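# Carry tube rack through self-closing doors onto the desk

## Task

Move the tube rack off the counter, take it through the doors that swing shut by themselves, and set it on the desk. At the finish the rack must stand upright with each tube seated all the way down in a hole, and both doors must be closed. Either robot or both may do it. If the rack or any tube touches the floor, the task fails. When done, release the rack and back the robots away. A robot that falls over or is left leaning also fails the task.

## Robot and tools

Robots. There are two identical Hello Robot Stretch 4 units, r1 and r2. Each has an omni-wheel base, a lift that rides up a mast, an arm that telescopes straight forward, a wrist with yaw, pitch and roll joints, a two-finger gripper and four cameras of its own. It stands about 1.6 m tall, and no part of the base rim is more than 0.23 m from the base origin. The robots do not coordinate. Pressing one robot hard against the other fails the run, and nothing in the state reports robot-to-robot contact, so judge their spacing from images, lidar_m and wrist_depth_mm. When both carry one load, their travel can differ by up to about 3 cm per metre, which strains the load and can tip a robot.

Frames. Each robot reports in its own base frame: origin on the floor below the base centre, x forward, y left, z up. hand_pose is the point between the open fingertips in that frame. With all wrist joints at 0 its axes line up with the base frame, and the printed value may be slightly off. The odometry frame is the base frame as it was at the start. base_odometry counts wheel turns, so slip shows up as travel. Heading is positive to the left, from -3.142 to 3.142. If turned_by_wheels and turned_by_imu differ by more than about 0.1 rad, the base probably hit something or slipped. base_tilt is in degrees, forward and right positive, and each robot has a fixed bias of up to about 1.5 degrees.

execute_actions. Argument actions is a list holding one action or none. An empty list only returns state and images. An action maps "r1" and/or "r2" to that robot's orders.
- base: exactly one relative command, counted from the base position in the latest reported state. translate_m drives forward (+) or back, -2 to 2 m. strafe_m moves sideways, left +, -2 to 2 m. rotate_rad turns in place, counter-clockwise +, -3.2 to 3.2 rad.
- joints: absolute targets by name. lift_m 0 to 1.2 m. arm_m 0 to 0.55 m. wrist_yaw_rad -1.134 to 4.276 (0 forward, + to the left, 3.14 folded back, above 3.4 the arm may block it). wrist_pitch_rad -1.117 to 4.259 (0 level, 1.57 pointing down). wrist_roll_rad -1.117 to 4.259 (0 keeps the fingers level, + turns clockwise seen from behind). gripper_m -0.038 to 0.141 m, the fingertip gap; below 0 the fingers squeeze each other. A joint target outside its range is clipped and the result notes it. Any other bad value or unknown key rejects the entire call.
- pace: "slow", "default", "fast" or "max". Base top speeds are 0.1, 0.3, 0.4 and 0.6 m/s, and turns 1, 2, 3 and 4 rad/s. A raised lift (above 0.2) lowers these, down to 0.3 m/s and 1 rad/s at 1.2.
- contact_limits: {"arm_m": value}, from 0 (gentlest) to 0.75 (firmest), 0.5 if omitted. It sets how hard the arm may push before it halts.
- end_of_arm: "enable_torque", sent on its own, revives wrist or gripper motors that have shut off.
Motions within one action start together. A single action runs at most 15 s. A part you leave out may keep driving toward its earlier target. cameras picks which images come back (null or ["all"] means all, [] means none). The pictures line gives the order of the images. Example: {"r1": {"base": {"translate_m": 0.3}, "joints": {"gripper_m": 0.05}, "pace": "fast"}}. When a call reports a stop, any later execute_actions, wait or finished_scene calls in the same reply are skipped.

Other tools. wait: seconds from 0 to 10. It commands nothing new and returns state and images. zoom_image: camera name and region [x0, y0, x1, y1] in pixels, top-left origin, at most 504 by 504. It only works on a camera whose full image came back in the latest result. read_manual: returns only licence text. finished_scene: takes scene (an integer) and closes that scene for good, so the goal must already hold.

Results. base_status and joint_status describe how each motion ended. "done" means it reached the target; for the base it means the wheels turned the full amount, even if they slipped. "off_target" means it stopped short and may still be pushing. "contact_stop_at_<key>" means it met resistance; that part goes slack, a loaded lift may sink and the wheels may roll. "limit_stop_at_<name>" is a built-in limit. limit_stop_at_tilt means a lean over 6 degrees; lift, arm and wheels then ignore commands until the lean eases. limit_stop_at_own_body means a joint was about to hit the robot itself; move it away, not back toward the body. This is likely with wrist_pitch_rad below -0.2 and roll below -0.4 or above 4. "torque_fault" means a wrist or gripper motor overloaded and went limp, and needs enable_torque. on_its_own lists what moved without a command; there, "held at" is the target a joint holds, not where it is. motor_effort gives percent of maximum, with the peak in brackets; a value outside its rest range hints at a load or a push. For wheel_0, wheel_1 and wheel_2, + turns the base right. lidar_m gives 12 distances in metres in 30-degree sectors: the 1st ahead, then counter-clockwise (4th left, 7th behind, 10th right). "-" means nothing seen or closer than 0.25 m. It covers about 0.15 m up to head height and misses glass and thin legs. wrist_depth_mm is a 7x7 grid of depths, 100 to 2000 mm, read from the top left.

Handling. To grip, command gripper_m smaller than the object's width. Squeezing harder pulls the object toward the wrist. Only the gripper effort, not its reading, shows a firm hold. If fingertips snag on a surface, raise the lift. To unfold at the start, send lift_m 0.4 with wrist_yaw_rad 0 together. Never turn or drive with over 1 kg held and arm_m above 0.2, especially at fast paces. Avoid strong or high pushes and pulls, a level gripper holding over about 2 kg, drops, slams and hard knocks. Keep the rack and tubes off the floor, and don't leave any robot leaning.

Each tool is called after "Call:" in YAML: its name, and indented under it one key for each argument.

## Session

Call:
execute_actions:
  actions: []
  cameras: ["r1_head_left_camera","r2_head_left_camera","r1_wrist_camera","r2_wrist_camera"]

Scene clock: 0.00 s.
r1.base_odometry: x=+0.000 y=+0.000 heading=+0.000 (m, m, rad; r1's odometry frame)
r1.turned_by_wheels: +0.000 (rad since the last result)
r1.turned_by_imu: +0.000 (rad since the last result)
r1.base_tilt: forward=+0.2 right=-0.3 (deg)
r1.lidar_m: 1.32 0.80 0.70 0.71 0.86 0.84 0.83 1.04 2.08 2.41 2.95 1.84
r1.base_status: not commanded
r1.joint_positions: lift_m=+0.206 arm_m=+0.002 wrist_yaw_rad=+3.145 wrist_pitch_rad=-0.013 wrist_roll_rad=-0.017 gripper_m=+0.057
r1.joint_status: not commanded
r1.motor_effort: lift_m=+19 arm_m=-1 wrist_yaw_rad=-3 wrist_pitch_rad=-3 wrist_roll_rad=-1 gripper_m=+1 wheel_0=+0 wheel_1=+0 wheel_2=+0 (%)
r1.hand_pose: x=-0.1162 y=+0.0865 z=+0.3884 quat_wxyz=(-0.002, +0.007, -0.008, +1.000) (m; r1's base frame)
r1.wrist_depth_mm: - 135 1060 1025 960 891 842 / - 121 174 1025 946 891 842 / - 123 171 1025 960 878 831 / 116 134 247 1025 946 891 831 / 1281 1182 1098 1025 931 891 831 / 1281 1205 197 1025 198 891 842 / 1042 960 1042 152 946 878 820
r2.base_odometry: x=+0.000 y=+0.000 heading=+0.000 (m, m, rad; r2's odometry frame)
r2.turned_by_wheels: +0.000 (rad since the last result)
r2.turned_by_imu: +0.000 (rad since the last result)
r2.base_tilt: forward=+0.1 right=-0.1 (deg)
r2.lidar_m: 3.02 2.48 2.35 1.68 1.22 1.18 1.11 0.76 0.72 0.76 1.02 1.84
r2.base_status: not commanded
r2.joint_positions: lift_m=+0.299 arm_m=+0.003 wrist_yaw_rad=+3.220 wrist_pitch_rad=+0.021 wrist_roll_rad=-0.005 gripper_m=+0.057
r2.joint_status: not commanded
r2.motor_effort: lift_m=+18 arm_m=-1 wrist_yaw_rad=+0 wrist_pitch_rad=-5 wrist_roll_rad=+2 gripper_m=-4 wheel_0=+0 wheel_1=-1 wheel_2=+1 (%)
r2.hand_pose: x=-0.1208 y=+0.0645 z=+0.4713 quat_wxyz=(-0.039, -0.011, -0.003, +0.999) (m; r2's base frame)
r2.wrist_depth_mm: - - 131 1618 1983 1661 1464 / - - 131 1576 1921 1708 1464 / - 109 132 1618 1863 1661 1537 / 140 136 181 1661 1921 1708 1537 / 203 946 1098 1576 1983 1661 1537 / 200 917 198 1430 195 1537 1464 / 200 854 1098 - 1078 991 1042
pictures: r1_head_left_camera, r1_wrist_camera, r2_head_left_camera, r2_wrist_camera
Images, in order (width x height): r1_head_left_camera 420x672, r1_wrist_camera 616x392, r2_head_left_camera 420x672, r2_wrist_camera 616x392.

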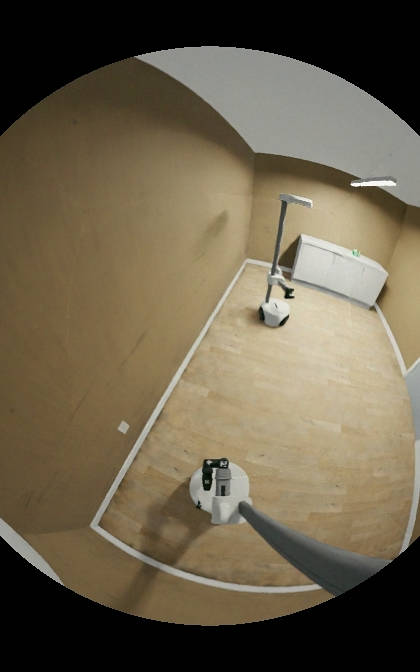

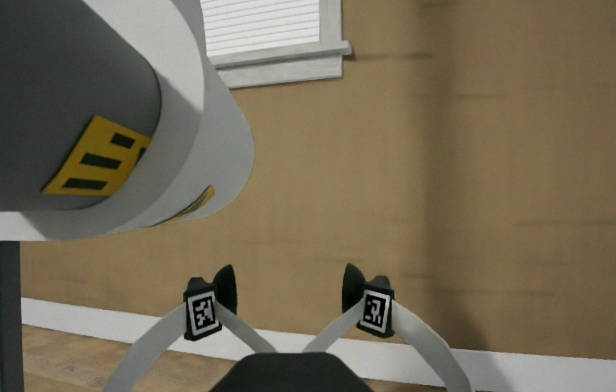

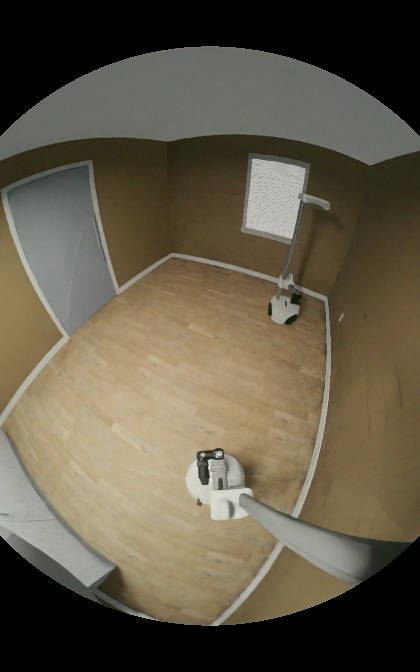

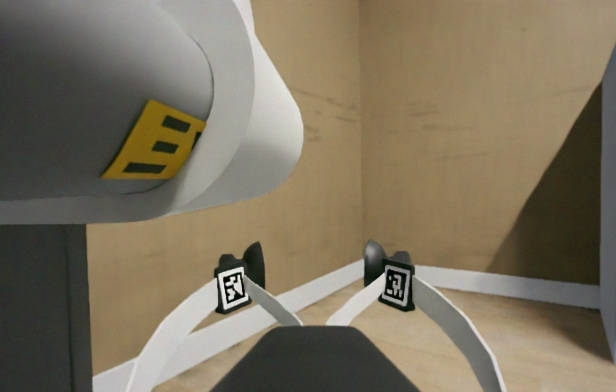

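Call:
execute_actions:
  actions:
    - {"r2":{"base":{"rotate_rad":2.7},"joints":{"lift_m":0.9,"wrist_yaw_rad":0,"gripper_m":0.14}},"r1":{"base":{"rotate_rad":-2.0},"joints":{"lift_m":0.85,"wrist_yaw_rad":0,"gripper_m":0.13}}}
  cameras: ["r1_head_camera","r2_head_camera"]

Scene clock: 4.50 s.
r1.base_odometry: x=+0.000 y=+0.000 heading=-2.000 (m, m, rad; r1's odometry frame)
r1.turned_by_wheels: -2.000 (rad since the last result)
r1.turned_by_imu: -2.010 (rad since the last result)
r1.base_tilt: forward=+0.2 right=-0.3 (deg)
r1.lidar_m: 2.37 2.39 3.13 1.86 1.16 0.77 0.68 0.71 0.93 0.82 0.83 1.08
r1.base_status: done
r1.joint_positions: lift_m=+0.850 arm_m=+0.002 wrist_yaw_rad=+0.000 wrist_pitch_rad=-0.013 wrist_roll_rad=-0.017 gripper_m=+0.130
r1.joint_status: all done
r1.motor_effort: lift_m=+22(21) arm_m=-1(1) wrist_yaw_rad=-1(9) wrist_pitch_rad=-4(5) wrist_roll_rad=-1(1) gripper_m=+3(2) wheel_0=-1(6) wheel_1=-1(8) wheel_2=-1(6) (%)
r1.hand_pose: x=+0.4610 y=-0.0873 z=+1.0318 quat_wxyz=(+1.000, -0.008, -0.007, +0.000) (m; r1's base frame)
r1.wrist_depth_mm: - - - - - 1336 991 / - - - - - 1366 976 / - - - - - 1366 991 / - - - - - 1366 1008 / - - - - - 1366 991 / - 199 - - 216 1182 976 / - - - 142 - 1281 976
r2.base_odometry: x=+0.000 y=+0.000 heading=+2.700 (m, m, rad; r2's odometry frame)
r2.turned_by_wheels: +2.700 (rad since the last result)
r2.turned_by_imu: +2.755 (rad since the last result)
r2.base_tilt: forward=+0.3 right=-0.2 (deg)
r2.lidar_m: 1.41 0.98 0.75 0.72 0.77 1.17 1.86 3.12 2.41 2.34 1.53 1.19
r2.base_status: done
r2.joint_positions: lift_m=+0.900 arm_m=+0.003 wrist_yaw_rad=+0.000 wrist_pitch_rad=+0.021 wrist_roll_rad=-0.005 gripper_m=+0.140
r2.joint_status: all done
r2.motor_effort: lift_m=+21(22) arm_m=-1(1) wrist_yaw_rad=-1(1) wrist_pitch_rad=-6(5) wrist_roll_rad=+3(3) gripper_m=+1(6) wheel_0=-2(9) wheel_1=-2(6) wheel_2=-1(7) (%)
r2.hand_pose: x=+0.4621 y=-0.0874 z=+1.0718 quat_wxyz=(+1.000, -0.003, +0.011, +0.000) (m; r2's base frame)
r2.wrist_depth_mm: 1060 1499 1576 1576 1537 1499 1499 / 1060 1464 1576 1576 1576 1464 1464 / 1060 1499 1576 1576 1576 1464 1464 / 1042 1499 1661 1576 1537 1537 1464 / 1042 1366 1661 1618 1537 1060 1060 / 1008 1281 1618 163 960 917 904 / 1008 1397 1618 - 976 946 917
pictures: r1_head_camera, r2_head_camera
Images, in order (width x height): r1_head_camera 420x560, r2_head_camera 420x560.

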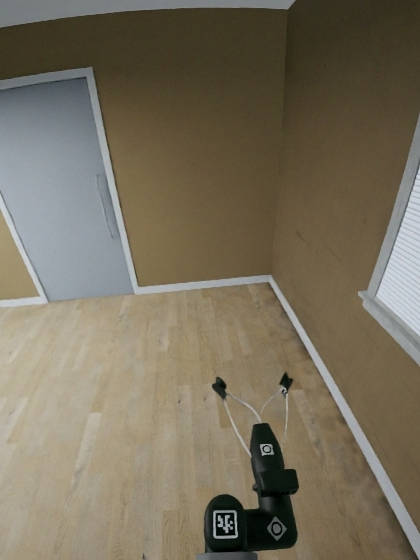

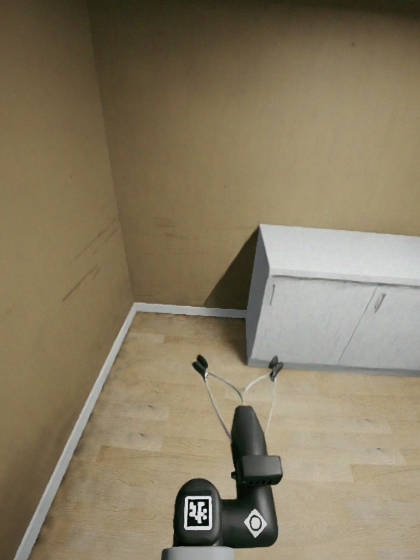

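Call:
execute_actions:
  actions:
    - {"r2":{"base":{"strafe_m":-1.4}},"r1":{"base":{"rotate_rad":0.1}}}
  cameras: ["r2_head_camera"]

Call:
execute_actions:
  actions:
    - {"r2":{"base":{"translate_m":0.6}},"r1":{"base":{"translate_m":1.55}}}
  cameras: ["r2_wrist_camera"]

Call:
execute_actions:
  actions:
    - {"r1":{"base":{"strafe_m":1.3}}}
  cameras: []

Call:
execute_actions:
  actions:
    - {"r1":{"base":{"rotate_rad":-0.55}}}
  cameras: ["r1_wrist_camera","r2_head_camera"]

Scene clock: 12.13 s.
r1.base_odometry: x=+0.000 y=+0.000 heading=-1.900 (m, m, rad; r1's odometry frame)
r1.turned_by_wheels: +0.100 (rad since the last result)
r1.turned_by_imu: +0.098 (rad since the last result)
r1.base_tilt: forward=+0.1 right=-0.3 (deg)
r1.lidar_m: 2.37 2.45 2.40 2.81 1.03 0.73 0.69 0.73 0.91 0.80 0.86 1.17
r1.base_status: done
r1.joint_positions: lift_m=+0.850 arm_m=+0.002 wrist_yaw_rad=+0.000 wrist_pitch_rad=-0.013 wrist_roll_rad=-0.017 gripper_m=+0.130
r1.joint_status: not commanded
r1.motor_effort: lift_m=+22(22) arm_m=-1(1) wrist_yaw_rad=-4(2) wrist_pitch_rad=-5(5) wrist_roll_rad=-1(1) gripper_m=-2(1) wheel_0=-1(7) wheel_1=+1(7) wheel_2=+0(3) (%)
r1.hand_pose: x=+0.4610 y=-0.0874 z=+1.0318 quat_wxyz=(+1.000, -0.008, -0.007, +0.000) (m; r1's base frame)
r1.wrist_depth_mm: - - - - - 1661 1160 / - - - - - 1661 1138 / - - - - - 1708 1160 / - - - - - 1708 1182 / - - - - - 1708 1160 / - 199 - - 216 1464 1160 / - - - 142 - 1576 1160
r2.base_odometry: x=+0.599 y=+1.265 heading=+2.700 (m, m, rad; r2's odometry frame)
r2.turned_by_wheels: +0.000 (rad since the last result)
r2.turned_by_imu: -0.006 (rad since the last result)
r2.base_tilt: forward=+0.0 right=-0.3 (deg)
r2.lidar_m: 1.00 1.10 2.18 2.13 2.30 2.39 3.04 1.27 0.98 0.95 1.02 1.02
r2.base_status: done
r2.joint_positions: lift_m=+0.900 arm_m=+0.003 wrist_yaw_rad=+0.000 wrist_pitch_rad=+0.021 wrist_roll_rad=-0.005 gripper_m=+0.140
r2.joint_status: not commanded
r2.motor_effort: lift_m=+20(21) arm_m=-1(1) wrist_yaw_rad=+0(2) wrist_pitch_rad=-5(4) wrist_roll_rad=+3(2) gripper_m=-2(2) wheel_0=+0(5) wheel_1=+1(9) wheel_2=+1(1) (%)
r2.hand_pose: x=+0.4621 y=-0.0874 z=+1.0719 quat_wxyz=(+1.000, -0.003, +0.011, +0.000) (m; r2's base frame)
r2.wrist_depth_mm: 1537 1464 1430 1464 1430 1336 1308 / 1576 1499 1464 1464 1464 1397 1366 / 1537 1537 1499 1464 1430 1366 1366 / 1537 1537 1537 1464 1430 1430 1336 / 1229 1182 1138 1098 1078 1042 1336 / 917 891 866 163 820 778 798 / 946 917 878 - 820 820 798
pictures: r2_head_camera
Images, in order (width x height): r2_head_camera 420x560.

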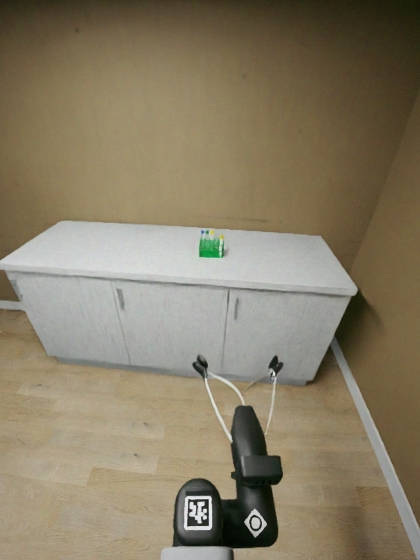

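Scene clock: 18.80 s.
r1.base_odometry: x=-0.501 y=-1.467 heading=-1.900 (m, m, rad; r1's odometry frame)
r1.turned_by_wheels: +0.000 (rad since the last result)
r1.turned_by_imu: -0.007 (rad since the last result)
r1.base_tilt: forward=+0.2 right=-0.3 (deg)
r1.lidar_m: 0.82 0.87 1.20 2.58 3.25 2.34 2.25 1.19 0.90 0.85 0.89 0.88
r1.base_status: done
r1.joint_positions: lift_m=+0.850 arm_m=+0.002 wrist_yaw_rad=+0.000 wrist_pitch_rad=-0.013 wrist_roll_rad=-0.017 gripper_m=+0.130
r1.joint_status: not commanded
r1.motor_effort: lift_m=+20(22) arm_m=-1(1) wrist_yaw_rad=-1(0) wrist_pitch_rad=-5(5) wrist_roll_rad=-1(1) gripper_m=+0(1) wheel_0=+0(5) wheel_1=-1(1) wheel_2=+1(10) (%)
r1.hand_pose: x=+0.4610 y=-0.0874 z=+1.0320 quat_wxyz=(+1.000, -0.008, -0.007, +0.000) (m; r1's base frame)
r1.wrist_depth_mm: 627 634 640 634 654 647 654 / 621 634 640 640 640 640 661 / 621 634 634 640 640 654 647 / 634 627 634 640 640 654 647 / 627 627 640 634 647 640 661 / 621 198 627 640 216 647 654 / 621 627 634 143 640 647 654
r2.base_odometry: x=+0.056 y=+1.522 heading=+2.700 (m, m, rad; r2's odometry frame)
r2.turned_by_wheels: +0.000 (rad since the last result)
r2.turned_by_imu: -0.006 (rad since the last result)
r2.base_tilt: forward=+0.2 right=+0.0 (deg)
r2.lidar_m: 0.41 0.46 0.70 2.09 2.22 3.21 2.61 1.33 1.00 0.98 0.54 0.44
r2.base_status: done
r2.joint_positions: lift_m=+0.900 arm_m=+0.003 wrist_yaw_rad=+0.000 wrist_pitch_rad=+0.021 wrist_roll_rad=-0.005 gripper_m=+0.140
r2.joint_status: not commanded
r2.motor_effort: lift_m=+20(20) arm_m=-1(1) wrist_yaw_rad=+0(1) wrist_pitch_rad=-5(5) wrist_roll_rad=+2(3) gripper_m=+1(0) wheel_0=+0(5) wheel_1=+0(6) wheel_2=+1(8) (%)
r2.hand_pose: x=+0.4621 y=-0.0874 z=+1.0719 quat_wxyz=(+1.000, -0.003, +0.011, +0.000) (m; r2's base frame)
r2.wrist_depth_mm: 891 854 854 842 831 809 768 / 891 866 854 842 820 820 798 / 917 878 866 842 820 809 798 / 917 878 866 854 831 831 798 / 931 891 866 866 842 842 798 / 661 585 466 163 535 525 603 / 455 427 449 - 452 433 430
pictures: r2_wrist_camera
Images, in order (width x height): r2_wrist_camera 616x392.

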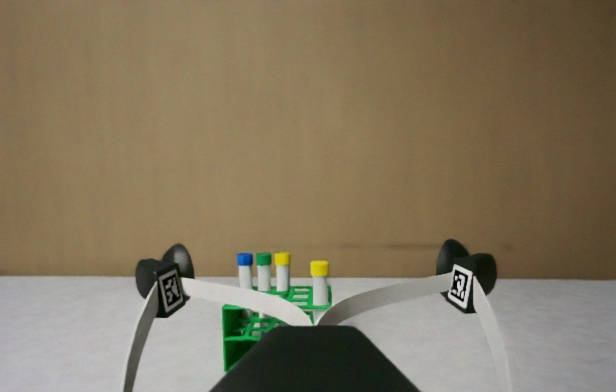

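Scene clock: 24.47 s.
r1.base_odometry: x=+0.729 y=-1.887 heading=-1.900 (m, m, rad; r1's odometry frame)
r1.turned_by_wheels: +0.000 (rad since the last result)
r1.turned_by_imu: +0.001 (rad since the last result)
r1.base_tilt: forward=+0.2 right=-0.3 (deg)
r1.lidar_m: 0.84 0.85 1.22 1.27 2.02 2.36 2.25 2.38 2.24 2.16 1.20 0.85
r1.base_status: done
r1.joint_positions: lift_m=+0.850 arm_m=+0.002 wrist_yaw_rad=+0.000 wrist_pitch_rad=-0.013 wrist_roll_rad=-0.017 gripper_m=+0.130
r1.joint_status: not commanded
r1.motor_effort: lift_m=+20(20) arm_m=-1(1) wrist_yaw_rad=-2(3) wrist_pitch_rad=-4(4) wrist_roll_rad=-1(1) gripper_m=-1(2) wheel_0=+2(8) wheel_1=+1(11) wheel_2=+1(0) (%)
r1.hand_pose: x=+0.4610 y=-0.0874 z=+1.0320 quat_wxyz=(+1.000, -0.008, -0.007, +0.000) (m; r1's base frame)
r1.wrist_depth_mm: 627 627 647 634 640 640 647 / 627 627 640 640 647 647 654 / 627 640 634 640 640 647 654 / 634 634 634 640 640 654 647 / 634 627 634 640 640 647 647 / 621 198 634 640 216 654 647 / 627 634 634 142 647 654 654
r2.base_odometry: x=+0.056 y=+1.522 heading=+2.700 (m, m, rad; r2's odometry frame)
r2.turned_by_wheels: +0.000 (rad since the last result)
r2.turned_by_imu: -0.002 (rad since the last result)
r2.base_tilt: forward=+0.2 right=-0.2 (deg)
r2.lidar_m: 0.41 0.47 0.68 2.08 2.24 3.22 1.28 1.33 1.00 0.98 0.57 0.42
r2.base_status: not commanded
r2.joint_positions: lift_m=+0.900 arm_m=+0.003 wrist_yaw_rad=+0.000 wrist_pitch_rad=+0.021 wrist_roll_rad=-0.005 gripper_m=+0.140
r2.joint_status: not commanded
r2.motor_effort: lift_m=+20(19) arm_m=-1(1) wrist_yaw_rad=-1(0) wrist_pitch_rad=-6(5) wrist_roll_rad=+3(3) gripper_m=-1(1) wheel_0=-1(0) wheel_1=+0(0) wheel_2=+0(0) (%)
r2.hand_pose: x=+0.4621 y=-0.0874 z=+1.0719 quat_wxyz=(+1.000, -0.003, +0.011, +0.000) (m; r2's base frame)
r2.wrist_depth_mm: 904 878 866 820 820 798 788 / 904 878 866 831 820 820 778 / 917 891 854 854 842 809 788 / 917 891 878 854 842 820 798 / 917 917 866 842 842 831 809 / 661 597 455 163 525 530 615 / 459 430 449 - 449 433 430
pictures: none
No camera images: the call's "cameras" was empty. Leave "cameras" out to get every camera's image.

Scene clock: 25.80 s.
r1.base_odometry: x=+0.729 y=-1.887 heading=-2.450 (m, m, rad; r1's odometry frame)
r1.turned_by_wheels: -0.550 (rad since the last result)
r1.turned_by_imu: -0.553 (rad since the last result)
r1.base_tilt: forward=+0.2 right=-0.3 (deg)
r1.lidar_m: 0.88 0.82 0.86 1.20 1.28 1.43 2.37 2.25 2.34 2.25 2.15 1.23
r1.base_status: done
r1.joint_positions: lift_m=+0.850 arm_m=+0.002 wrist_yaw_rad=+0.000 wrist_pitch_rad=-0.013 wrist_roll_rad=-0.017 gripper_m=+0.130
r1.joint_status: not commanded
r1.motor_effort: lift_m=+20(20) arm_m=-1(1) wrist_yaw_rad=-1(2) wrist_pitch_rad=-4(3) wrist_roll_rad=-1(1) gripper_m=+3(1) wheel_0=+1(6) wheel_1=+0(7) wheel_2=-1(8) (%)
r1.hand_pose: x=+0.4610 y=-0.0874 z=+1.0320 quat_wxyz=(+1.000, -0.008, -0.007, +0.000) (m; r1's base frame)
r1.wrist_depth_mm: 603 654 750 842 1008 1255 1618 / 603 654 750 831 1025 1281 1576 / 603 661 750 842 1008 1255 1576 / 591 654 759 854 1008 1255 1576 / 597 661 741 854 1008 1255 1537 / 591 199 750 831 215 1255 1576 / 597 661 741 142 1008 1255 1576
r2.base_odometry: x=+0.056 y=+1.522 heading=+2.700 (m, m, rad; r2's odometry frame)
r2.turned_by_wheels: +0.000 (rad since the last result)
r2.turned_by_imu: -0.001 (rad since the last result)
r2.base_tilt: forward=+0.2 right=-0.1 (deg)
r2.lidar_m: 0.40 0.46 0.70 2.09 2.23 3.25 1.29 1.33 1.03 0.99 0.57 0.43
r2.base_status: not commanded
r2.joint_positions: lift_m=+0.900 arm_m=+0.003 wrist_yaw_rad=+0.000 wrist_pitch_rad=+0.021 wrist_roll_rad=-0.005 gripper_m=+0.140
r2.joint_status: not commanded
r2.motor_effort: lift_m=+20(20) arm_m=-1(1) wrist_yaw_rad=+2(0) wrist_pitch_rad=-5(4) wrist_roll_rad=+2(3) gripper_m=+1(3) wheel_0=+0(1) wheel_1=-1(0) wheel_2=+1(0) (%)
r2.hand_pose: x=+0.4621 y=-0.0874 z=+1.0719 quat_wxyz=(+1.000, -0.003, +0.011, +0.000) (m; r2's base frame)
r2.wrist_depth_mm: 891 866 854 831 820 798 788 / 904 878 866 854 842 809 788 / 904 878 878 831 831 809 778 / 917 878 866 854 831 809 820 / 931 891 878 854 842 820 820 / 661 597 459 163 535 530 609 / 455 427 445 - 449 427 430
pictures: r1_wrist_camera, r2_head_camera
Images, in order (width x height): r1_wrist_camera 616x392, r2_head_camera 420x560.

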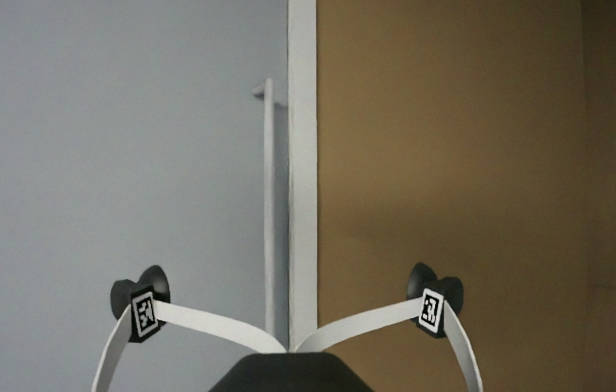

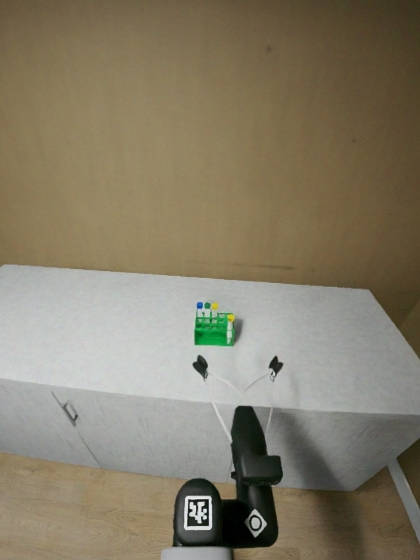

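Call:
execute_actions:
  actions:
    - {"r2":{"base":{"strafe_m":0.044},"joints":{"lift_m":0.795},"pace":"slow"},"r1":{"base":{"strafe_m":0.07},"joints":{"arm_m":0.54}}}
  cameras: []

Call:
execute_actions:
  actions:
    - {"r2":{"joints":{"arm_m":0.2},"pace":"slow"},"r1":{"joints":{"gripper_m":-0.035}}}
  cameras: ["r1_wrist_camera","r2_wrist_camera"]

Scene clock: 30.10 s.
r1.base_odometry: x=+0.774 y=-1.941 heading=-2.451 (m, m, rad; r1's odometry frame)
r1.turned_by_wheels: -0.001 (rad since the last result)
r1.turned_by_imu: +0.000 (rad since the last result)
r1.base_tilt: forward=-0.7 right=+0.3 (deg)
r1.lidar_m: 0.87 0.81 0.85 1.12 1.20 1.23 2.43 2.26 2.33 2.30 2.20 1.20
r1.base_status: done
r1.joint_positions: lift_m=+0.850 arm_m=+0.537 wrist_yaw_rad=-0.005 wrist_pitch_rad=-0.001 wrist_roll_rad=-0.021 gripper_m=+0.130
r1.joint_status: all done
r1.on_its_own: wrist_yaw_rad is at rest, and its effort (+15) is outside its rest range (-13 to +13); wrist_pitch_rad is at rest, and its effort (-42) is outside its rest range (-23 to +23)
r1.motor_effort: lift_m=+20(20) arm_m=+18(19) wrist_yaw_rad=+15(16) wrist_pitch_rad=-42(52) wrist_roll_rad=+10(13) gripper_m=-3(2) wheel_0=-1(10) wheel_1=+4(8) wheel_2=-21(21) (%)
r1.hand_pose: x=+0.9957 y=-0.0888 z=+1.0283 quat_wxyz=(+1.000, -0.010, +0.000, -0.002) (m; r1's base frame)
r1.wrist_depth_mm: 200 220 251 278 324 421 530 / 199 221 251 278 322 418 525 / 198 221 251 277 320 415 521 / 199 221 251 278 319 413 525 / 198 221 251 278 314 418 521 / 190 216 250 272 216 415 525 / 179 215 145 147 319 415 530
r2.base_odometry: x=+0.038 y=+1.482 heading=+2.700 (m, m, rad; r2's odometry frame)
r2.turned_by_wheels: +0.000 (rad since the last result)
r2.turned_by_imu: -0.002 (rad since the last result)
r2.base_tilt: forward=+0.3 right=-0.2 (deg)
r2.lidar_m: 0.44 0.44 0.70 2.03 2.17 3.15 1.23 1.39 1.07 1.03 0.57 0.46
r2.base_status: done
r2.joint_positions: lift_m=+0.795 arm_m=+0.003 wrist_yaw_rad=+0.000 wrist_pitch_rad=+0.021 wrist_roll_rad=-0.005 gripper_m=+0.140
r2.joint_status: all done
r2.motor_effort: lift_m=+16(19) arm_m=-1(1) wrist_yaw_rad=+0(0) wrist_pitch_rad=-5(5) wrist_roll_rad=+3(3) gripper_m=+1(0) wheel_0=+0(2) wheel_1=+0(5) wheel_2=+0(0) (%)
r2.hand_pose: x=+0.4621 y=-0.0874 z=+0.9673 quat_wxyz=(+1.000, -0.003, +0.011, +0.000) (m; r2's base frame)
r2.wrist_depth_mm: 878 891 854 854 809 788 809 / 891 878 866 854 831 798 788 / 917 878 866 854 854 820 809 / 931 891 866 854 831 831 798 / 640 621 603 480 564 559 539 / 349 312 286 163 279 276 319 / 240 234 235 - 236 226 225
pictures: none
No camera images: the call's "cameras" was empty. Leave "cameras" out to get every camera's image.

Scene clock: 33.37 s.
r1.base_odometry: x=+0.773 y=-1.941 heading=-2.454 (m, m, rad; r1's odometry frame)
r1.turned_by_wheels: -0.002 (rad since the last result)
r1.turned_by_imu: -0.010 (rad since the last result)
r1.base_tilt: forward=+0.3 right=-0.2 (deg)
r1.lidar_m: 0.81 0.79 0.79 1.11 1.21 1.25 2.41 2.30 2.40 2.32 2.20 1.21
r1.base_status: not commanded
r1.joint_positions: lift_m=+0.850 arm_m=+0.540 wrist_yaw_rad=-0.015 wrist_pitch_rad=-0.013 wrist_roll_rad=-0.017 gripper_m=-0.034
r1.joint_status: all done
r1.on_its_own: wrist_yaw_rad is at rest, and its effort (+40) is outside its rest range (-13 to +13)
r1.motor_effort: lift_m=+20(20) arm_m=+1(18) wrist_yaw_rad=+40(43) wrist_pitch_rad=-4(45) wrist_roll_rad=+0(12) gripper_m=-22(17) wheel_0=-22(22) wheel_1=-11(13) wheel_2=-14(21) (%)
r1.hand_pose: x=+0.9979 y=-0.0916 z=+1.0320 quat_wxyz=(+1.000, -0.009, -0.007, -0.007) (m; r1's base frame)
r1.wrist_depth_mm: 170 190 216 234 307 413 535 / 171 189 215 234 309 407 525 / 170 189 216 233 306 407 521 / 169 189 214 233 307 407 521 / 169 189 215 233 306 404 517 / 170 189 202 185 181 407 521 / 170 178 206 147 300 368 525
r2.base_odometry: x=+0.038 y=+1.482 heading=+2.700 (m, m, rad; r2's odometry frame)
r2.turned_by_wheels: +0.000 (rad since the last result)
r2.turned_by_imu: -0.001 (rad since the last result)
r2.base_tilt: forward=+0.3 right=-0.1 (deg)
r2.lidar_m: 0.44 0.45 0.69 2.04 2.17 3.17 1.21 1.41 1.05 1.04 0.55 0.45
r2.base_status: not commanded
r2.joint_positions: lift_m=+0.795 arm_m=+0.199 wrist_yaw_rad=+0.000 wrist_pitch_rad=+0.021 wrist_roll_rad=-0.005 gripper_m=+0.140
r2.joint_status: all done
r2.motor_effort: lift_m=+15(16) arm_m=+5(7) wrist_yaw_rad=+0(0) wrist_pitch_rad=-5(5) wrist_roll_rad=+3(3) gripper_m=+0(0) wheel_0=+0(0) wheel_1=+0(0) wheel_2=+0(0) (%)
r2.hand_pose: x=+0.6585 y=-0.0874 z=+0.9673 quat_wxyz=(+1.000, -0.003, +0.011, +0.000) (m; r2's base frame)
r2.wrist_depth_mm: 683 676 661 647 627 621 597 / 699 683 668 654 634 621 615 / 699 683 661 654 640 621 615 / 699 691 668 282 647 634 621 / 634 615 281 281 238 544 535 / 343 306 262 163 214 273 315 / 237 222 233 - 221 224 223
pictures: r1_wrist_camera, r2_wrist_camera
Images, in order (width x height): r1_wrist_camera 616x392, r2_wrist_camera 616x392.

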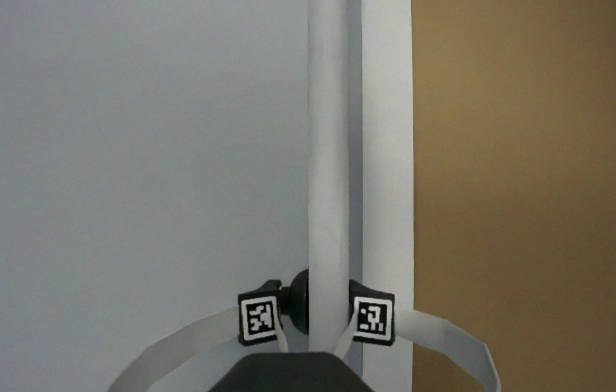

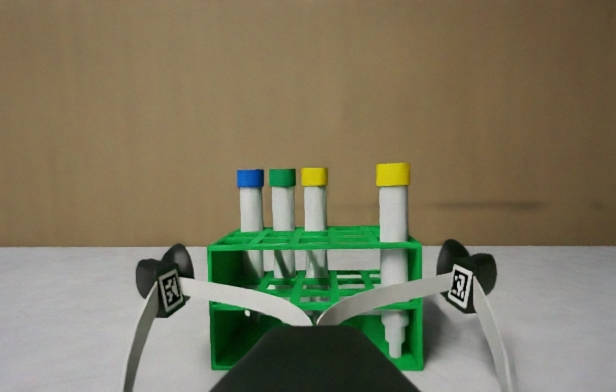

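Good alignment.

Call:
execute_actions:
  actions:
    - {"r2":{"joints":{"arm_m":0.28},"pace":"slow"},"r1":{"joints":{"arm_m":0.05,"wrist_yaw_rad":-0.2},"pace":"slow"}}
  cameras: ["r1_head_left_camera"]

Call:
execute_actions:
  actions:
    - {"r2":{"joints":{"gripper_m":0.07},"pace":"slow"},"r1":{"base":{"translate_m":-0.6},"pace":"slow"}}
  cameras: ["r1_head_left_camera","r2_wrist_camera"]

Scene clock: 41.00 s.
r1.base_odometry: x=+0.773 y=-1.941 heading=-2.453 (m, m, rad; r1's odometry frame)
r1.turned_by_wheels: +0.001 (rad since the last result)
r1.turned_by_imu: -0.128 (rad since the last result)
r1.base_tilt: forward=+0.2 right=-0.2 (deg)
r1.lidar_m: 0.40 0.45 0.60 0.96 1.27 1.22 2.56 2.33 2.33 2.44 2.21 0.38
r1.base_status: not commanded
r1.joint_positions: lift_m=+0.850 arm_m=+0.051 wrist_yaw_rad=-0.227 wrist_pitch_rad=-0.010 wrist_roll_rad=-0.018 gripper_m=-0.034
r1.joint_status: wrist_yaw_rad off_target (ended at -0.227, target -0.200); the others done
r1.on_its_own: wrist_yaw_rad is at rest, and its effort (+77) is outside its rest range (-13 to +13)
r1.motor_effort: lift_m=+20(20) arm_m=-6(9) wrist_yaw_rad=+77(90) wrist_pitch_rad=-12(14) wrist_roll_rad=+2(2) gripper_m=-19(23) wheel_0=-20(31) wheel_1=-3(12) wheel_2=-12(17) (%)
r1.hand_pose: x=+0.4832 y=-0.1502 z=+1.0311 quat_wxyz=(+0.993, -0.010, -0.004, -0.113) (m; r1's base frame)
r1.wrist_depth_mm: 184 197 214 230 255 1863 1661 / 185 198 213 229 255 1921 1708 / 185 197 214 229 254 1863 1808 / 185 198 214 229 254 1863 1708 / 184 198 214 229 256 1983 1661 / 185 198 206 199 173 1863 1661 / 184 191 206 174 175 156 1708
r2.base_odometry: x=+0.038 y=+1.482 heading=+2.700 (m, m, rad; r2's odometry frame)
r2.turned_by_wheels: +0.000 (rad since the last result)
r2.turned_by_imu: -0.003 (rad since the last result)
r2.base_tilt: forward=+0.2 right=-0.1 (deg)
r2.lidar_m: 0.43 0.46 0.70 2.05 2.17 3.16 1.19 1.40 1.07 1.03 0.57 0.45
r2.base_status: not commanded
r2.joint_positions: lift_m=+0.795 arm_m=+0.279 wrist_yaw_rad=+0.000 wrist_pitch_rad=+0.021 wrist_roll_rad=-0.005 gripper_m=+0.140
r2.joint_status: all done
r2.motor_effort: lift_m=+16(16) arm_m=+4(7) wrist_yaw_rad=+0(0) wrist_pitch_rad=-5(5) wrist_roll_rad=+4(3) gripper_m=+0(1) wheel_0=+0(0) wheel_1=+0(0) wheel_2=+0(0) (%)
r2.hand_pose: x=+0.7385 y=-0.0875 z=+0.9673 quat_wxyz=(+1.000, -0.003, +0.011, +0.000) (m; r2's base frame)
r2.wrist_depth_mm: 603 591 574 559 549 539 530 / 597 585 580 564 554 544 535 / 615 597 574 569 564 544 539 / 609 603 591 251 559 554 544 / 615 603 253 253 206 549 539 / 343 307 200 163 192 272 317 / 237 220 225 - 202 223 222
pictures: r1_head_left_camera
Images, in order (width x height): r1_head_left_camera 420x672.

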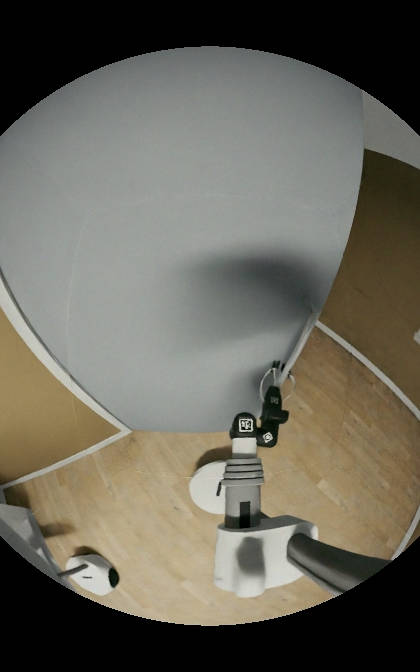

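Scene clock: 48.30 s.
torque_fault: r1.wrist_yaw_rad switched itself off since the last result.
r1.base_odometry: x=+1.237 y=-1.560 heading=-2.453 (m, m, rad; r1's odometry frame)
r1.turned_by_wheels: +0.000 (rad since the last result)
r1.turned_by_imu: +0.000 (rad since the last result)
r1.base_tilt: forward=+0.2 right=-0.3 (deg)
r1.lidar_m: 0.45 0.67 1.26 1.52 0.82 1.48 2.08 1.86 1.88 2.32 2.57 2.17
r1.base_status: done
r1.joint_positions: lift_m=+0.850 arm_m=+0.051 wrist_yaw_rad=+0.216 wrist_pitch_rad=-0.013 wrist_roll_rad=-0.017 gripper_m=-0.034
r1.joint_status: not commanded
r1.on_its_own: wrist_yaw_rad is off since a torque_fault, until you send "end_of_arm": "enable_torque" (your -0.200 is given up)
r1.motor_effort: lift_m=+20(20) arm_m=-3(6) wrist_yaw_rad=+1(100) wrist_pitch_rad=-5(12) wrist_roll_rad=-1(3) gripper_m=-19(22) wheel_0=+0(28) wheel_1=+0(7) wheel_2=+0(25) (%)
r1.hand_pose: x=+0.5219 y=-0.0237 z=+1.0319 quat_wxyz=(+0.994, -0.008, -0.007, +0.108) (m; r1's base frame)
r1.wrist_depth_mm: 634 433 315 230 208 190 1983 / 627 427 315 231 208 189 1983 / 647 424 315 230 208 190 1983 / 654 421 314 230 209 190 - / 634 421 314 231 208 190 1983 / 627 424 181 179 193 189 - / 621 149 314 173 207 183 1983
r2.base_odometry: x=+0.038 y=+1.482 heading=+2.700 (m, m, rad; r2's odometry frame)
r2.turned_by_wheels: +0.000 (rad since the last result)
r2.turned_by_imu: -0.003 (rad since the last result)
r2.base_tilt: forward=+0.2 right=-0.2 (deg)
r2.lidar_m: 0.42 0.46 0.69 2.03 2.16 0.83 0.84 1.35 1.05 1.04 0.58 0.44
r2.base_status: not commanded
r2.joint_positions: lift_m=+0.795 arm_m=+0.279 wrist_yaw_rad=+0.000 wrist_pitch_rad=+0.021 wrist_roll_rad=-0.005 gripper_m=+0.070
r2.joint_status: all done
r2.motor_effort: lift_m=+16(16) arm_m=+4(5) wrist_yaw_rad=-1(2) wrist_pitch_rad=-5(6) wrist_roll_rad=+3(3) gripper_m=-22(21) wheel_0=+0(0) wheel_1=+0(0) wheel_2=+0(0) (%)
r2.hand_pose: x=+0.7385 y=-0.0875 z=+0.9673 quat_wxyz=(+1.000, -0.003, +0.011, +0.000) (m; r2's base frame)
r2.wrist_depth_mm: 597 585 574 559 549 535 525 / 609 597 585 564 554 549 539 / 603 597 580 580 559 554 535 / 615 597 591 238 559 559 544 / 615 597 236 229 186 549 539 / 342 178 203 232 183 177 314 / 234 233 206 - 187 222 221
pictures: r1_head_left_camera, r2_wrist_camera
Images, in order (width x height): r1_head_left_camera 420x672, r2_wrist_camera 616x392.

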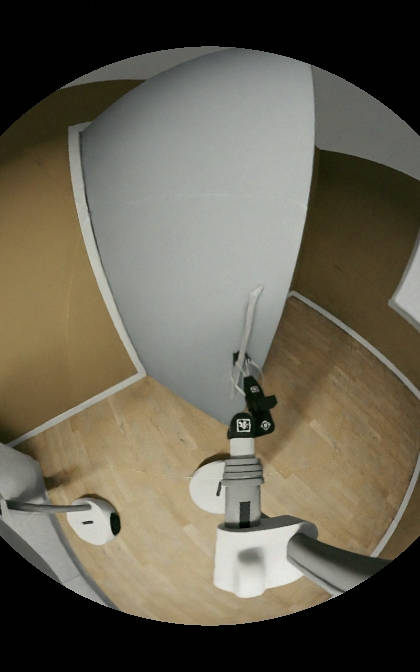

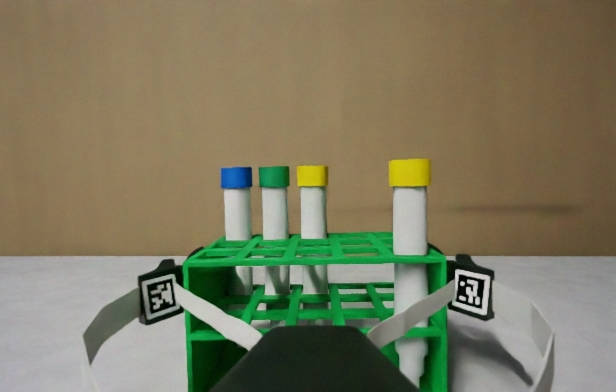

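Call:
execute_actions:
  actions:
    - {"r2":{"joints":{"lift_m":0.88},"pace":"slow"}}
  cameras: []

Call:
execute_actions:
  actions:
    - {"r2":{"joints":{"arm_m":0.05},"base":{"strafe_m":1.1}}}
  cameras: []

Call:
execute_actions:
  actions:
    - {"r2":{"base":{"translate_m":-1.95}}}
  cameras: []

Call:
execute_actions:
  actions:
    - {"r2":{"base":{"rotate_rad":-1.6},"pace":"slow"}}
  cameras: ["r2_head_camera"]

Scene clock: 52.10 s.
r1.base_odometry: x=+1.237 y=-1.560 heading=-2.453 (m, m, rad; r1's odometry frame)
r1.turned_by_wheels: +0.000 (rad since the last result)
r1.turned_by_imu: -0.001 (rad since the last result)
r1.base_tilt: forward=+0.2 right=-0.3 (deg)
r1.lidar_m: 0.43 0.65 1.23 1.53 0.81 1.50 2.04 1.84 1.88 2.35 2.58 2.13
r1.base_status: not commanded
r1.joint_positions: lift_m=+0.850 arm_m=+0.051 wrist_yaw_rad=+0.216 wrist_pitch_rad=-0.013 wrist_roll_rad=-0.017 gripper_m=-0.034
r1.joint_status: not commanded
r1.on_its_own: wrist_yaw_rad is off since a torque_fault, until you send "end_of_arm": "enable_torque" (your -0.200 is given up)
r1.motor_effort: lift_m=+20(20) arm_m=-3(3) wrist_yaw_rad=+0(0) wrist_pitch_rad=-5(5) wrist_roll_rad=-2(1) gripper_m=-15(20) wheel_0=+0(0) wheel_1=+0(0) wheel_2=+0(0) (%)
r1.hand_pose: x=+0.5219 y=-0.0237 z=+1.0319 quat_wxyz=(+0.994, -0.008, -0.007, +0.108) (m; r1's base frame)
r1.wrist_depth_mm: 640 433 315 231 208 189 1921 / 634 430 315 230 208 189 - / 647 424 315 230 208 190 1983 / 640 421 314 231 208 189 1983 / 647 424 314 230 209 190 1921 / 621 424 180 180 194 190 - / 627 149 315 174 208 185 1983
r2.base_odometry: x=+0.038 y=+1.482 heading=+2.700 (m, m, rad; r2's odometry frame)
r2.turned_by_wheels: +0.000 (rad since the last result)
r2.turned_by_imu: -0.002 (rad since the last result)
r2.base_tilt: forward=+0.2 right=+0.0 (deg)
r2.lidar_m: 0.44 0.46 0.71 2.05 2.18 0.83 0.84 1.37 1.05 1.04 0.56 0.42
r2.base_status: not commanded
r2.joint_positions: lift_m=+0.880 arm_m=+0.279 wrist_yaw_rad=+0.000 wrist_pitch_rad=+0.022 wrist_roll_rad=-0.005 gripper_m=+0.070
r2.joint_status: all done
r2.motor_effort: lift_m=+21(23) arm_m=+4(5) wrist_yaw_rad=-1(1) wrist_pitch_rad=-7(7) wrist_roll_rad=+2(3) gripper_m=-20(22) wheel_0=+0(0) wheel_1=+0(0) wheel_2=+0(0) (%)
r2.hand_pose: x=+0.7385 y=-0.0875 z=+1.0515 quat_wxyz=(+1.000, -0.003, +0.011, +0.000) (m; r2's base frame)
r2.wrist_depth_mm: 603 591 580 559 549 549 535 / 597 585 585 564 559 544 535 / 615 591 580 569 559 549 530 / 615 609 591 238 564 554 539 / 621 603 236 230 187 549 544 / 597 178 203 233 183 176 549 / 410 404 211 - 189 382 382
pictures: none
No camera images: the call's "cameras" was empty. Leave "cameras" out to get every camera's image.

Scene clock: 57.10 s.
r1.base_odometry: x=+1.237 y=-1.560 heading=-2.453 (m, m, rad; r1's odometry frame)
r1.turned_by_wheels: +0.000 (rad since the last result)
r1.turned_by_imu: -0.002 (rad since the last result)
r1.base_tilt: forward=+0.2 right=-0.3 (deg)
r1.lidar_m: 0.44 0.67 1.25 1.56 1.46 1.22 1.09 1.85 1.88 2.33 2.56 2.17
r1.base_status: not commanded
r1.joint_positions: lift_m=+0.850 arm_m=+0.051 wrist_yaw_rad=+0.216 wrist_pitch_rad=-0.013 wrist_roll_rad=-0.017 gripper_m=-0.034
r1.joint_status: not commanded
r1.on_its_own: wrist_yaw_rad is off since a torque_fault, until you send "end_of_arm": "enable_torque" (your -0.200 is given up)
r1.motor_effort: lift_m=+20(20) arm_m=-3(3) wrist_yaw_rad=-1(0) wrist_pitch_rad=-6(5) wrist_roll_rad=-1(2) gripper_m=-19(22) wheel_0=+0(0) wheel_1=+0(0) wheel_2=+0(0) (%)
r1.hand_pose: x=+0.5219 y=-0.0237 z=+1.0319 quat_wxyz=(+0.994, -0.008, -0.007, +0.108) (m; r1's base frame)
r1.wrist_depth_mm: 634 427 315 230 208 190 1983 / 627 427 314 231 208 190 1983 / 654 427 314 231 208 190 1921 / 647 424 315 229 208 189 - / 647 421 314 230 208 190 1983 / 627 424 180 179 195 190 1983 / 634 148 314 174 208 183 -
r2.base_odometry: x=-0.433 y=+0.488 heading=+2.700 (m, m, rad; r2's odometry frame)
r2.turned_by_wheels: +0.000 (rad since the last result)
r2.turned_by_imu: +0.003 (rad since the last result)
r2.base_tilt: forward=+0.2 right=-0.2 (deg)
r2.lidar_m: 0.46 1.22 0.96 0.93 0.99 1.50 3.64 1.09 1.16 1.58 0.71 0.56
r2.base_status: done
r2.joint_positions: lift_m=+0.880 arm_m=+0.051 wrist_yaw_rad=+0.000 wrist_pitch_rad=+0.023 wrist_roll_rad=-0.005 gripper_m=+0.070
r2.joint_status: all done
r2.motor_effort: lift_m=+20(22) arm_m=-4(3) wrist_yaw_rad=-1(1) wrist_pitch_rad=-9(10) wrist_roll_rad=+2(2) gripper_m=-18(21) wheel_0=+0(7) wheel_1=-2(7) wheel_2=-1(1) (%)
r2.hand_pose: x=+0.5101 y=-0.0874 z=+1.0515 quat_wxyz=(+1.000, -0.003, +0.011, +0.000) (m; r2's base frame)
r2.wrist_depth_mm: 917 904 904 866 866 842 809 / 960 917 904 891 866 831 820 / 931 946 904 904 854 854 809 / 960 931 917 238 866 866 820 / 976 946 237 229 187 854 831 / 976 178 203 232 183 176 544 / 976 976 212 - 188 389 382
pictures: none
No camera images: the call's "cameras" was empty. Leave "cameras" out to get every camera's image.

Scene clock: 65.10 s.
r1.base_odometry: x=+1.237 y=-1.560 heading=-2.453 (m, m, rad; r1's odometry frame)
r1.turned_by_wheels: +0.000 (rad since the last result)
r1.turned_by_imu: -0.003 (rad since the last result)
r1.base_tilt: forward=+0.2 right=-0.3 (deg)
r1.lidar_m: 0.41 0.67 1.25 1.56 1.46 1.47 2.05 1.86 0.77 0.75 2.58 2.15
r1.base_status: not commanded
r1.joint_positions: lift_m=+0.850 arm_m=+0.051 wrist_yaw_rad=+0.216 wrist_pitch_rad=-0.013 wrist_roll_rad=-0.017 gripper_m=-0.034
r1.joint_status: not commanded
r1.on_its_own: wrist_yaw_rad is off since a torque_fault, until you send "end_of_arm": "enable_torque" (your -0.200 is given up)
r1.motor_effort: lift_m=+20(20) arm_m=-3(3) wrist_yaw_rad=+0(0) wrist_pitch_rad=-5(6) wrist_roll_rad=-2(1) gripper_m=-19(19) wheel_0=+0(0) wheel_1=+0(0) wheel_2=+0(0) (%)
r1.hand_pose: x=+0.5219 y=-0.0237 z=+1.0319 quat_wxyz=(+0.994, -0.008, -0.007, +0.108) (m; r1's base frame)
r1.wrist_depth_mm: 640 430 315 231 208 190 - / 634 427 315 230 208 189 - / 647 424 312 230 208 189 1983 / 647 421 314 231 208 190 - / 654 424 312 229 208 190 - / 627 424 180 180 194 190 1983 / 634 148 312 174 207 183 -
r2.base_odometry: x=+1.329 y=-0.346 heading=+2.700 (m, m, rad; r2's odometry frame)
r2.turned_by_wheels: +0.000 (rad since the last result)
r2.turned_by_imu: +0.008 (rad since the last result)
r2.base_tilt: forward=+0.2 right=-0.1 (deg)
r2.lidar_m: 0.48 1.45 1.13 1.10 1.18 1.62 1.60 1.74 2.03 1.97 1.02 1.03
r2.base_status: done
r2.joint_positions: lift_m=+0.880 arm_m=+0.051 wrist_yaw_rad=+0.000 wrist_pitch_rad=+0.023 wrist_roll_rad=-0.005 gripper_m=+0.070
r2.joint_status: not commanded
r2.motor_effort: lift_m=+19(20) arm_m=-4(5) wrist_yaw_rad=+0(0) wrist_pitch_rad=-9(9) wrist_roll_rad=+3(3) gripper_m=-20(22) wheel_0=+1(6) wheel_1=+1(5) wheel_2=-1(10) (%)
r2.hand_pose: x=+0.5101 y=-0.0874 z=+1.0516 quat_wxyz=(+1.000, -0.003, +0.011, +0.000) (m; r2's base frame)
r2.wrist_depth_mm: 1464 - - - - - - / 1499 - - - - - - / 1499 - - - - - - / 1499 - - 239 - - - / 1499 1983 234 230 187 - - / 1464 178 202 234 182 176 - / 1430 - 212 - 187 - -
pictures: none
No camera images: the call's "cameras" was empty. Leave "cameras" out to get every camera's image.

Scene clock: 67.97 s.
r1.base_odometry: x=+1.237 y=-1.560 heading=-2.453 (m, m, rad; r1's odometry frame)
r1.turned_by_wheels: +0.000 (rad since the last result)
r1.turned_by_imu: -0.001 (rad since the last result)
r1.base_tilt: forward=+0.2 right=-0.3 (deg)
r1.lidar_m: 0.42 0.69 1.26 1.53 1.46 1.47 2.08 1.87 1.89 1.01 0.99 2.18
r1.base_status: not commanded
r1.joint_positions: lift_m=+0.850 arm_m=+0.051 wrist_yaw_rad=+0.216 wrist_pitch_rad=-0.013 wrist_roll_rad=-0.017 gripper_m=-0.034
r1.joint_status: not commanded
r1.on_its_own: wrist_yaw_rad is off since a torque_fault, until you send "end_of_arm": "enable_torque" (your -0.200 is given up)
r1.motor_effort: lift_m=+20(20) arm_m=-3(3) wrist_yaw_rad=+1(0) wrist_pitch_rad=-6(5) wrist_roll_rad=-2(1) gripper_m=-20(18) wheel_0=+0(0) wheel_1=+0(0) wheel_2=+0(0) (%)
r1.hand_pose: x=+0.5219 y=-0.0237 z=+1.0319 quat_wxyz=(+0.994, -0.008, -0.007, +0.108) (m; r1's base frame)
r1.wrist_depth_mm: 634 427 310 231 208 189 1983 / 634 427 315 230 208 190 1983 / 640 424 312 230 208 189 - / 647 418 315 229 209 190 - / 654 424 312 231 208 190 1983 / 627 424 181 179 193 190 1921 / 634 149 315 174 208 183 -
r2.base_odometry: x=+1.329 y=-0.346 heading=+1.100 (m, m, rad; r2's odometry frame)
r2.turned_by_wheels: -1.600 (rad since the last result)
r2.turned_by_imu: -1.635 (rad since the last result)
r2.base_tilt: forward=+0.2 right=-0.1 (deg)
r2.lidar_m: 0.46 1.05 1.02 2.47 1.52 1.13 1.10 1.16 1.63 1.58 1.68 2.06
r2.base_status: done
r2.joint_positions: lift_m=+0.880 arm_m=+0.051 wrist_yaw_rad=+0.000 wrist_pitch_rad=+0.023 wrist_roll_rad=-0.005 gripper_m=+0.070
r2.joint_status: not commanded
r2.motor_effort: lift_m=+19(20) arm_m=-4(4) wrist_yaw_rad=+1(0) wrist_pitch_rad=-9(9) wrist_roll_rad=+3(2) gripper_m=-24(20) wheel_0=+1(1) wheel_1=+2(6) wheel_2=+0(5) (%)
r2.hand_pose: x=+0.5101 y=-0.0874 z=+1.0516 quat_wxyz=(+1.000, -0.003, +0.011, +0.000) (m; r2's base frame)
r2.wrist_depth_mm: 1008 - - - 1708 1708 1618 / 960 - - - 1708 1618 1661 / 960 1983 - - 1708 1756 1661 / 878 1921 - 238 1708 1661 1708 / 931 1499 236 230 186 1708 1661 / 931 178 202 233 183 176 1661 / 891 1756 211 - 189 1756 1661
pictures: r2_head_camera
Images, in order (width x height): r2_head_camera 420x560.

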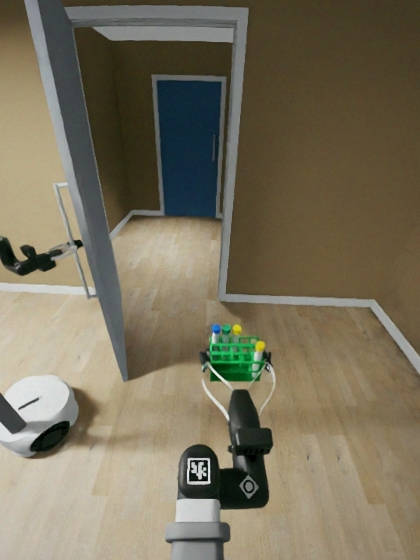

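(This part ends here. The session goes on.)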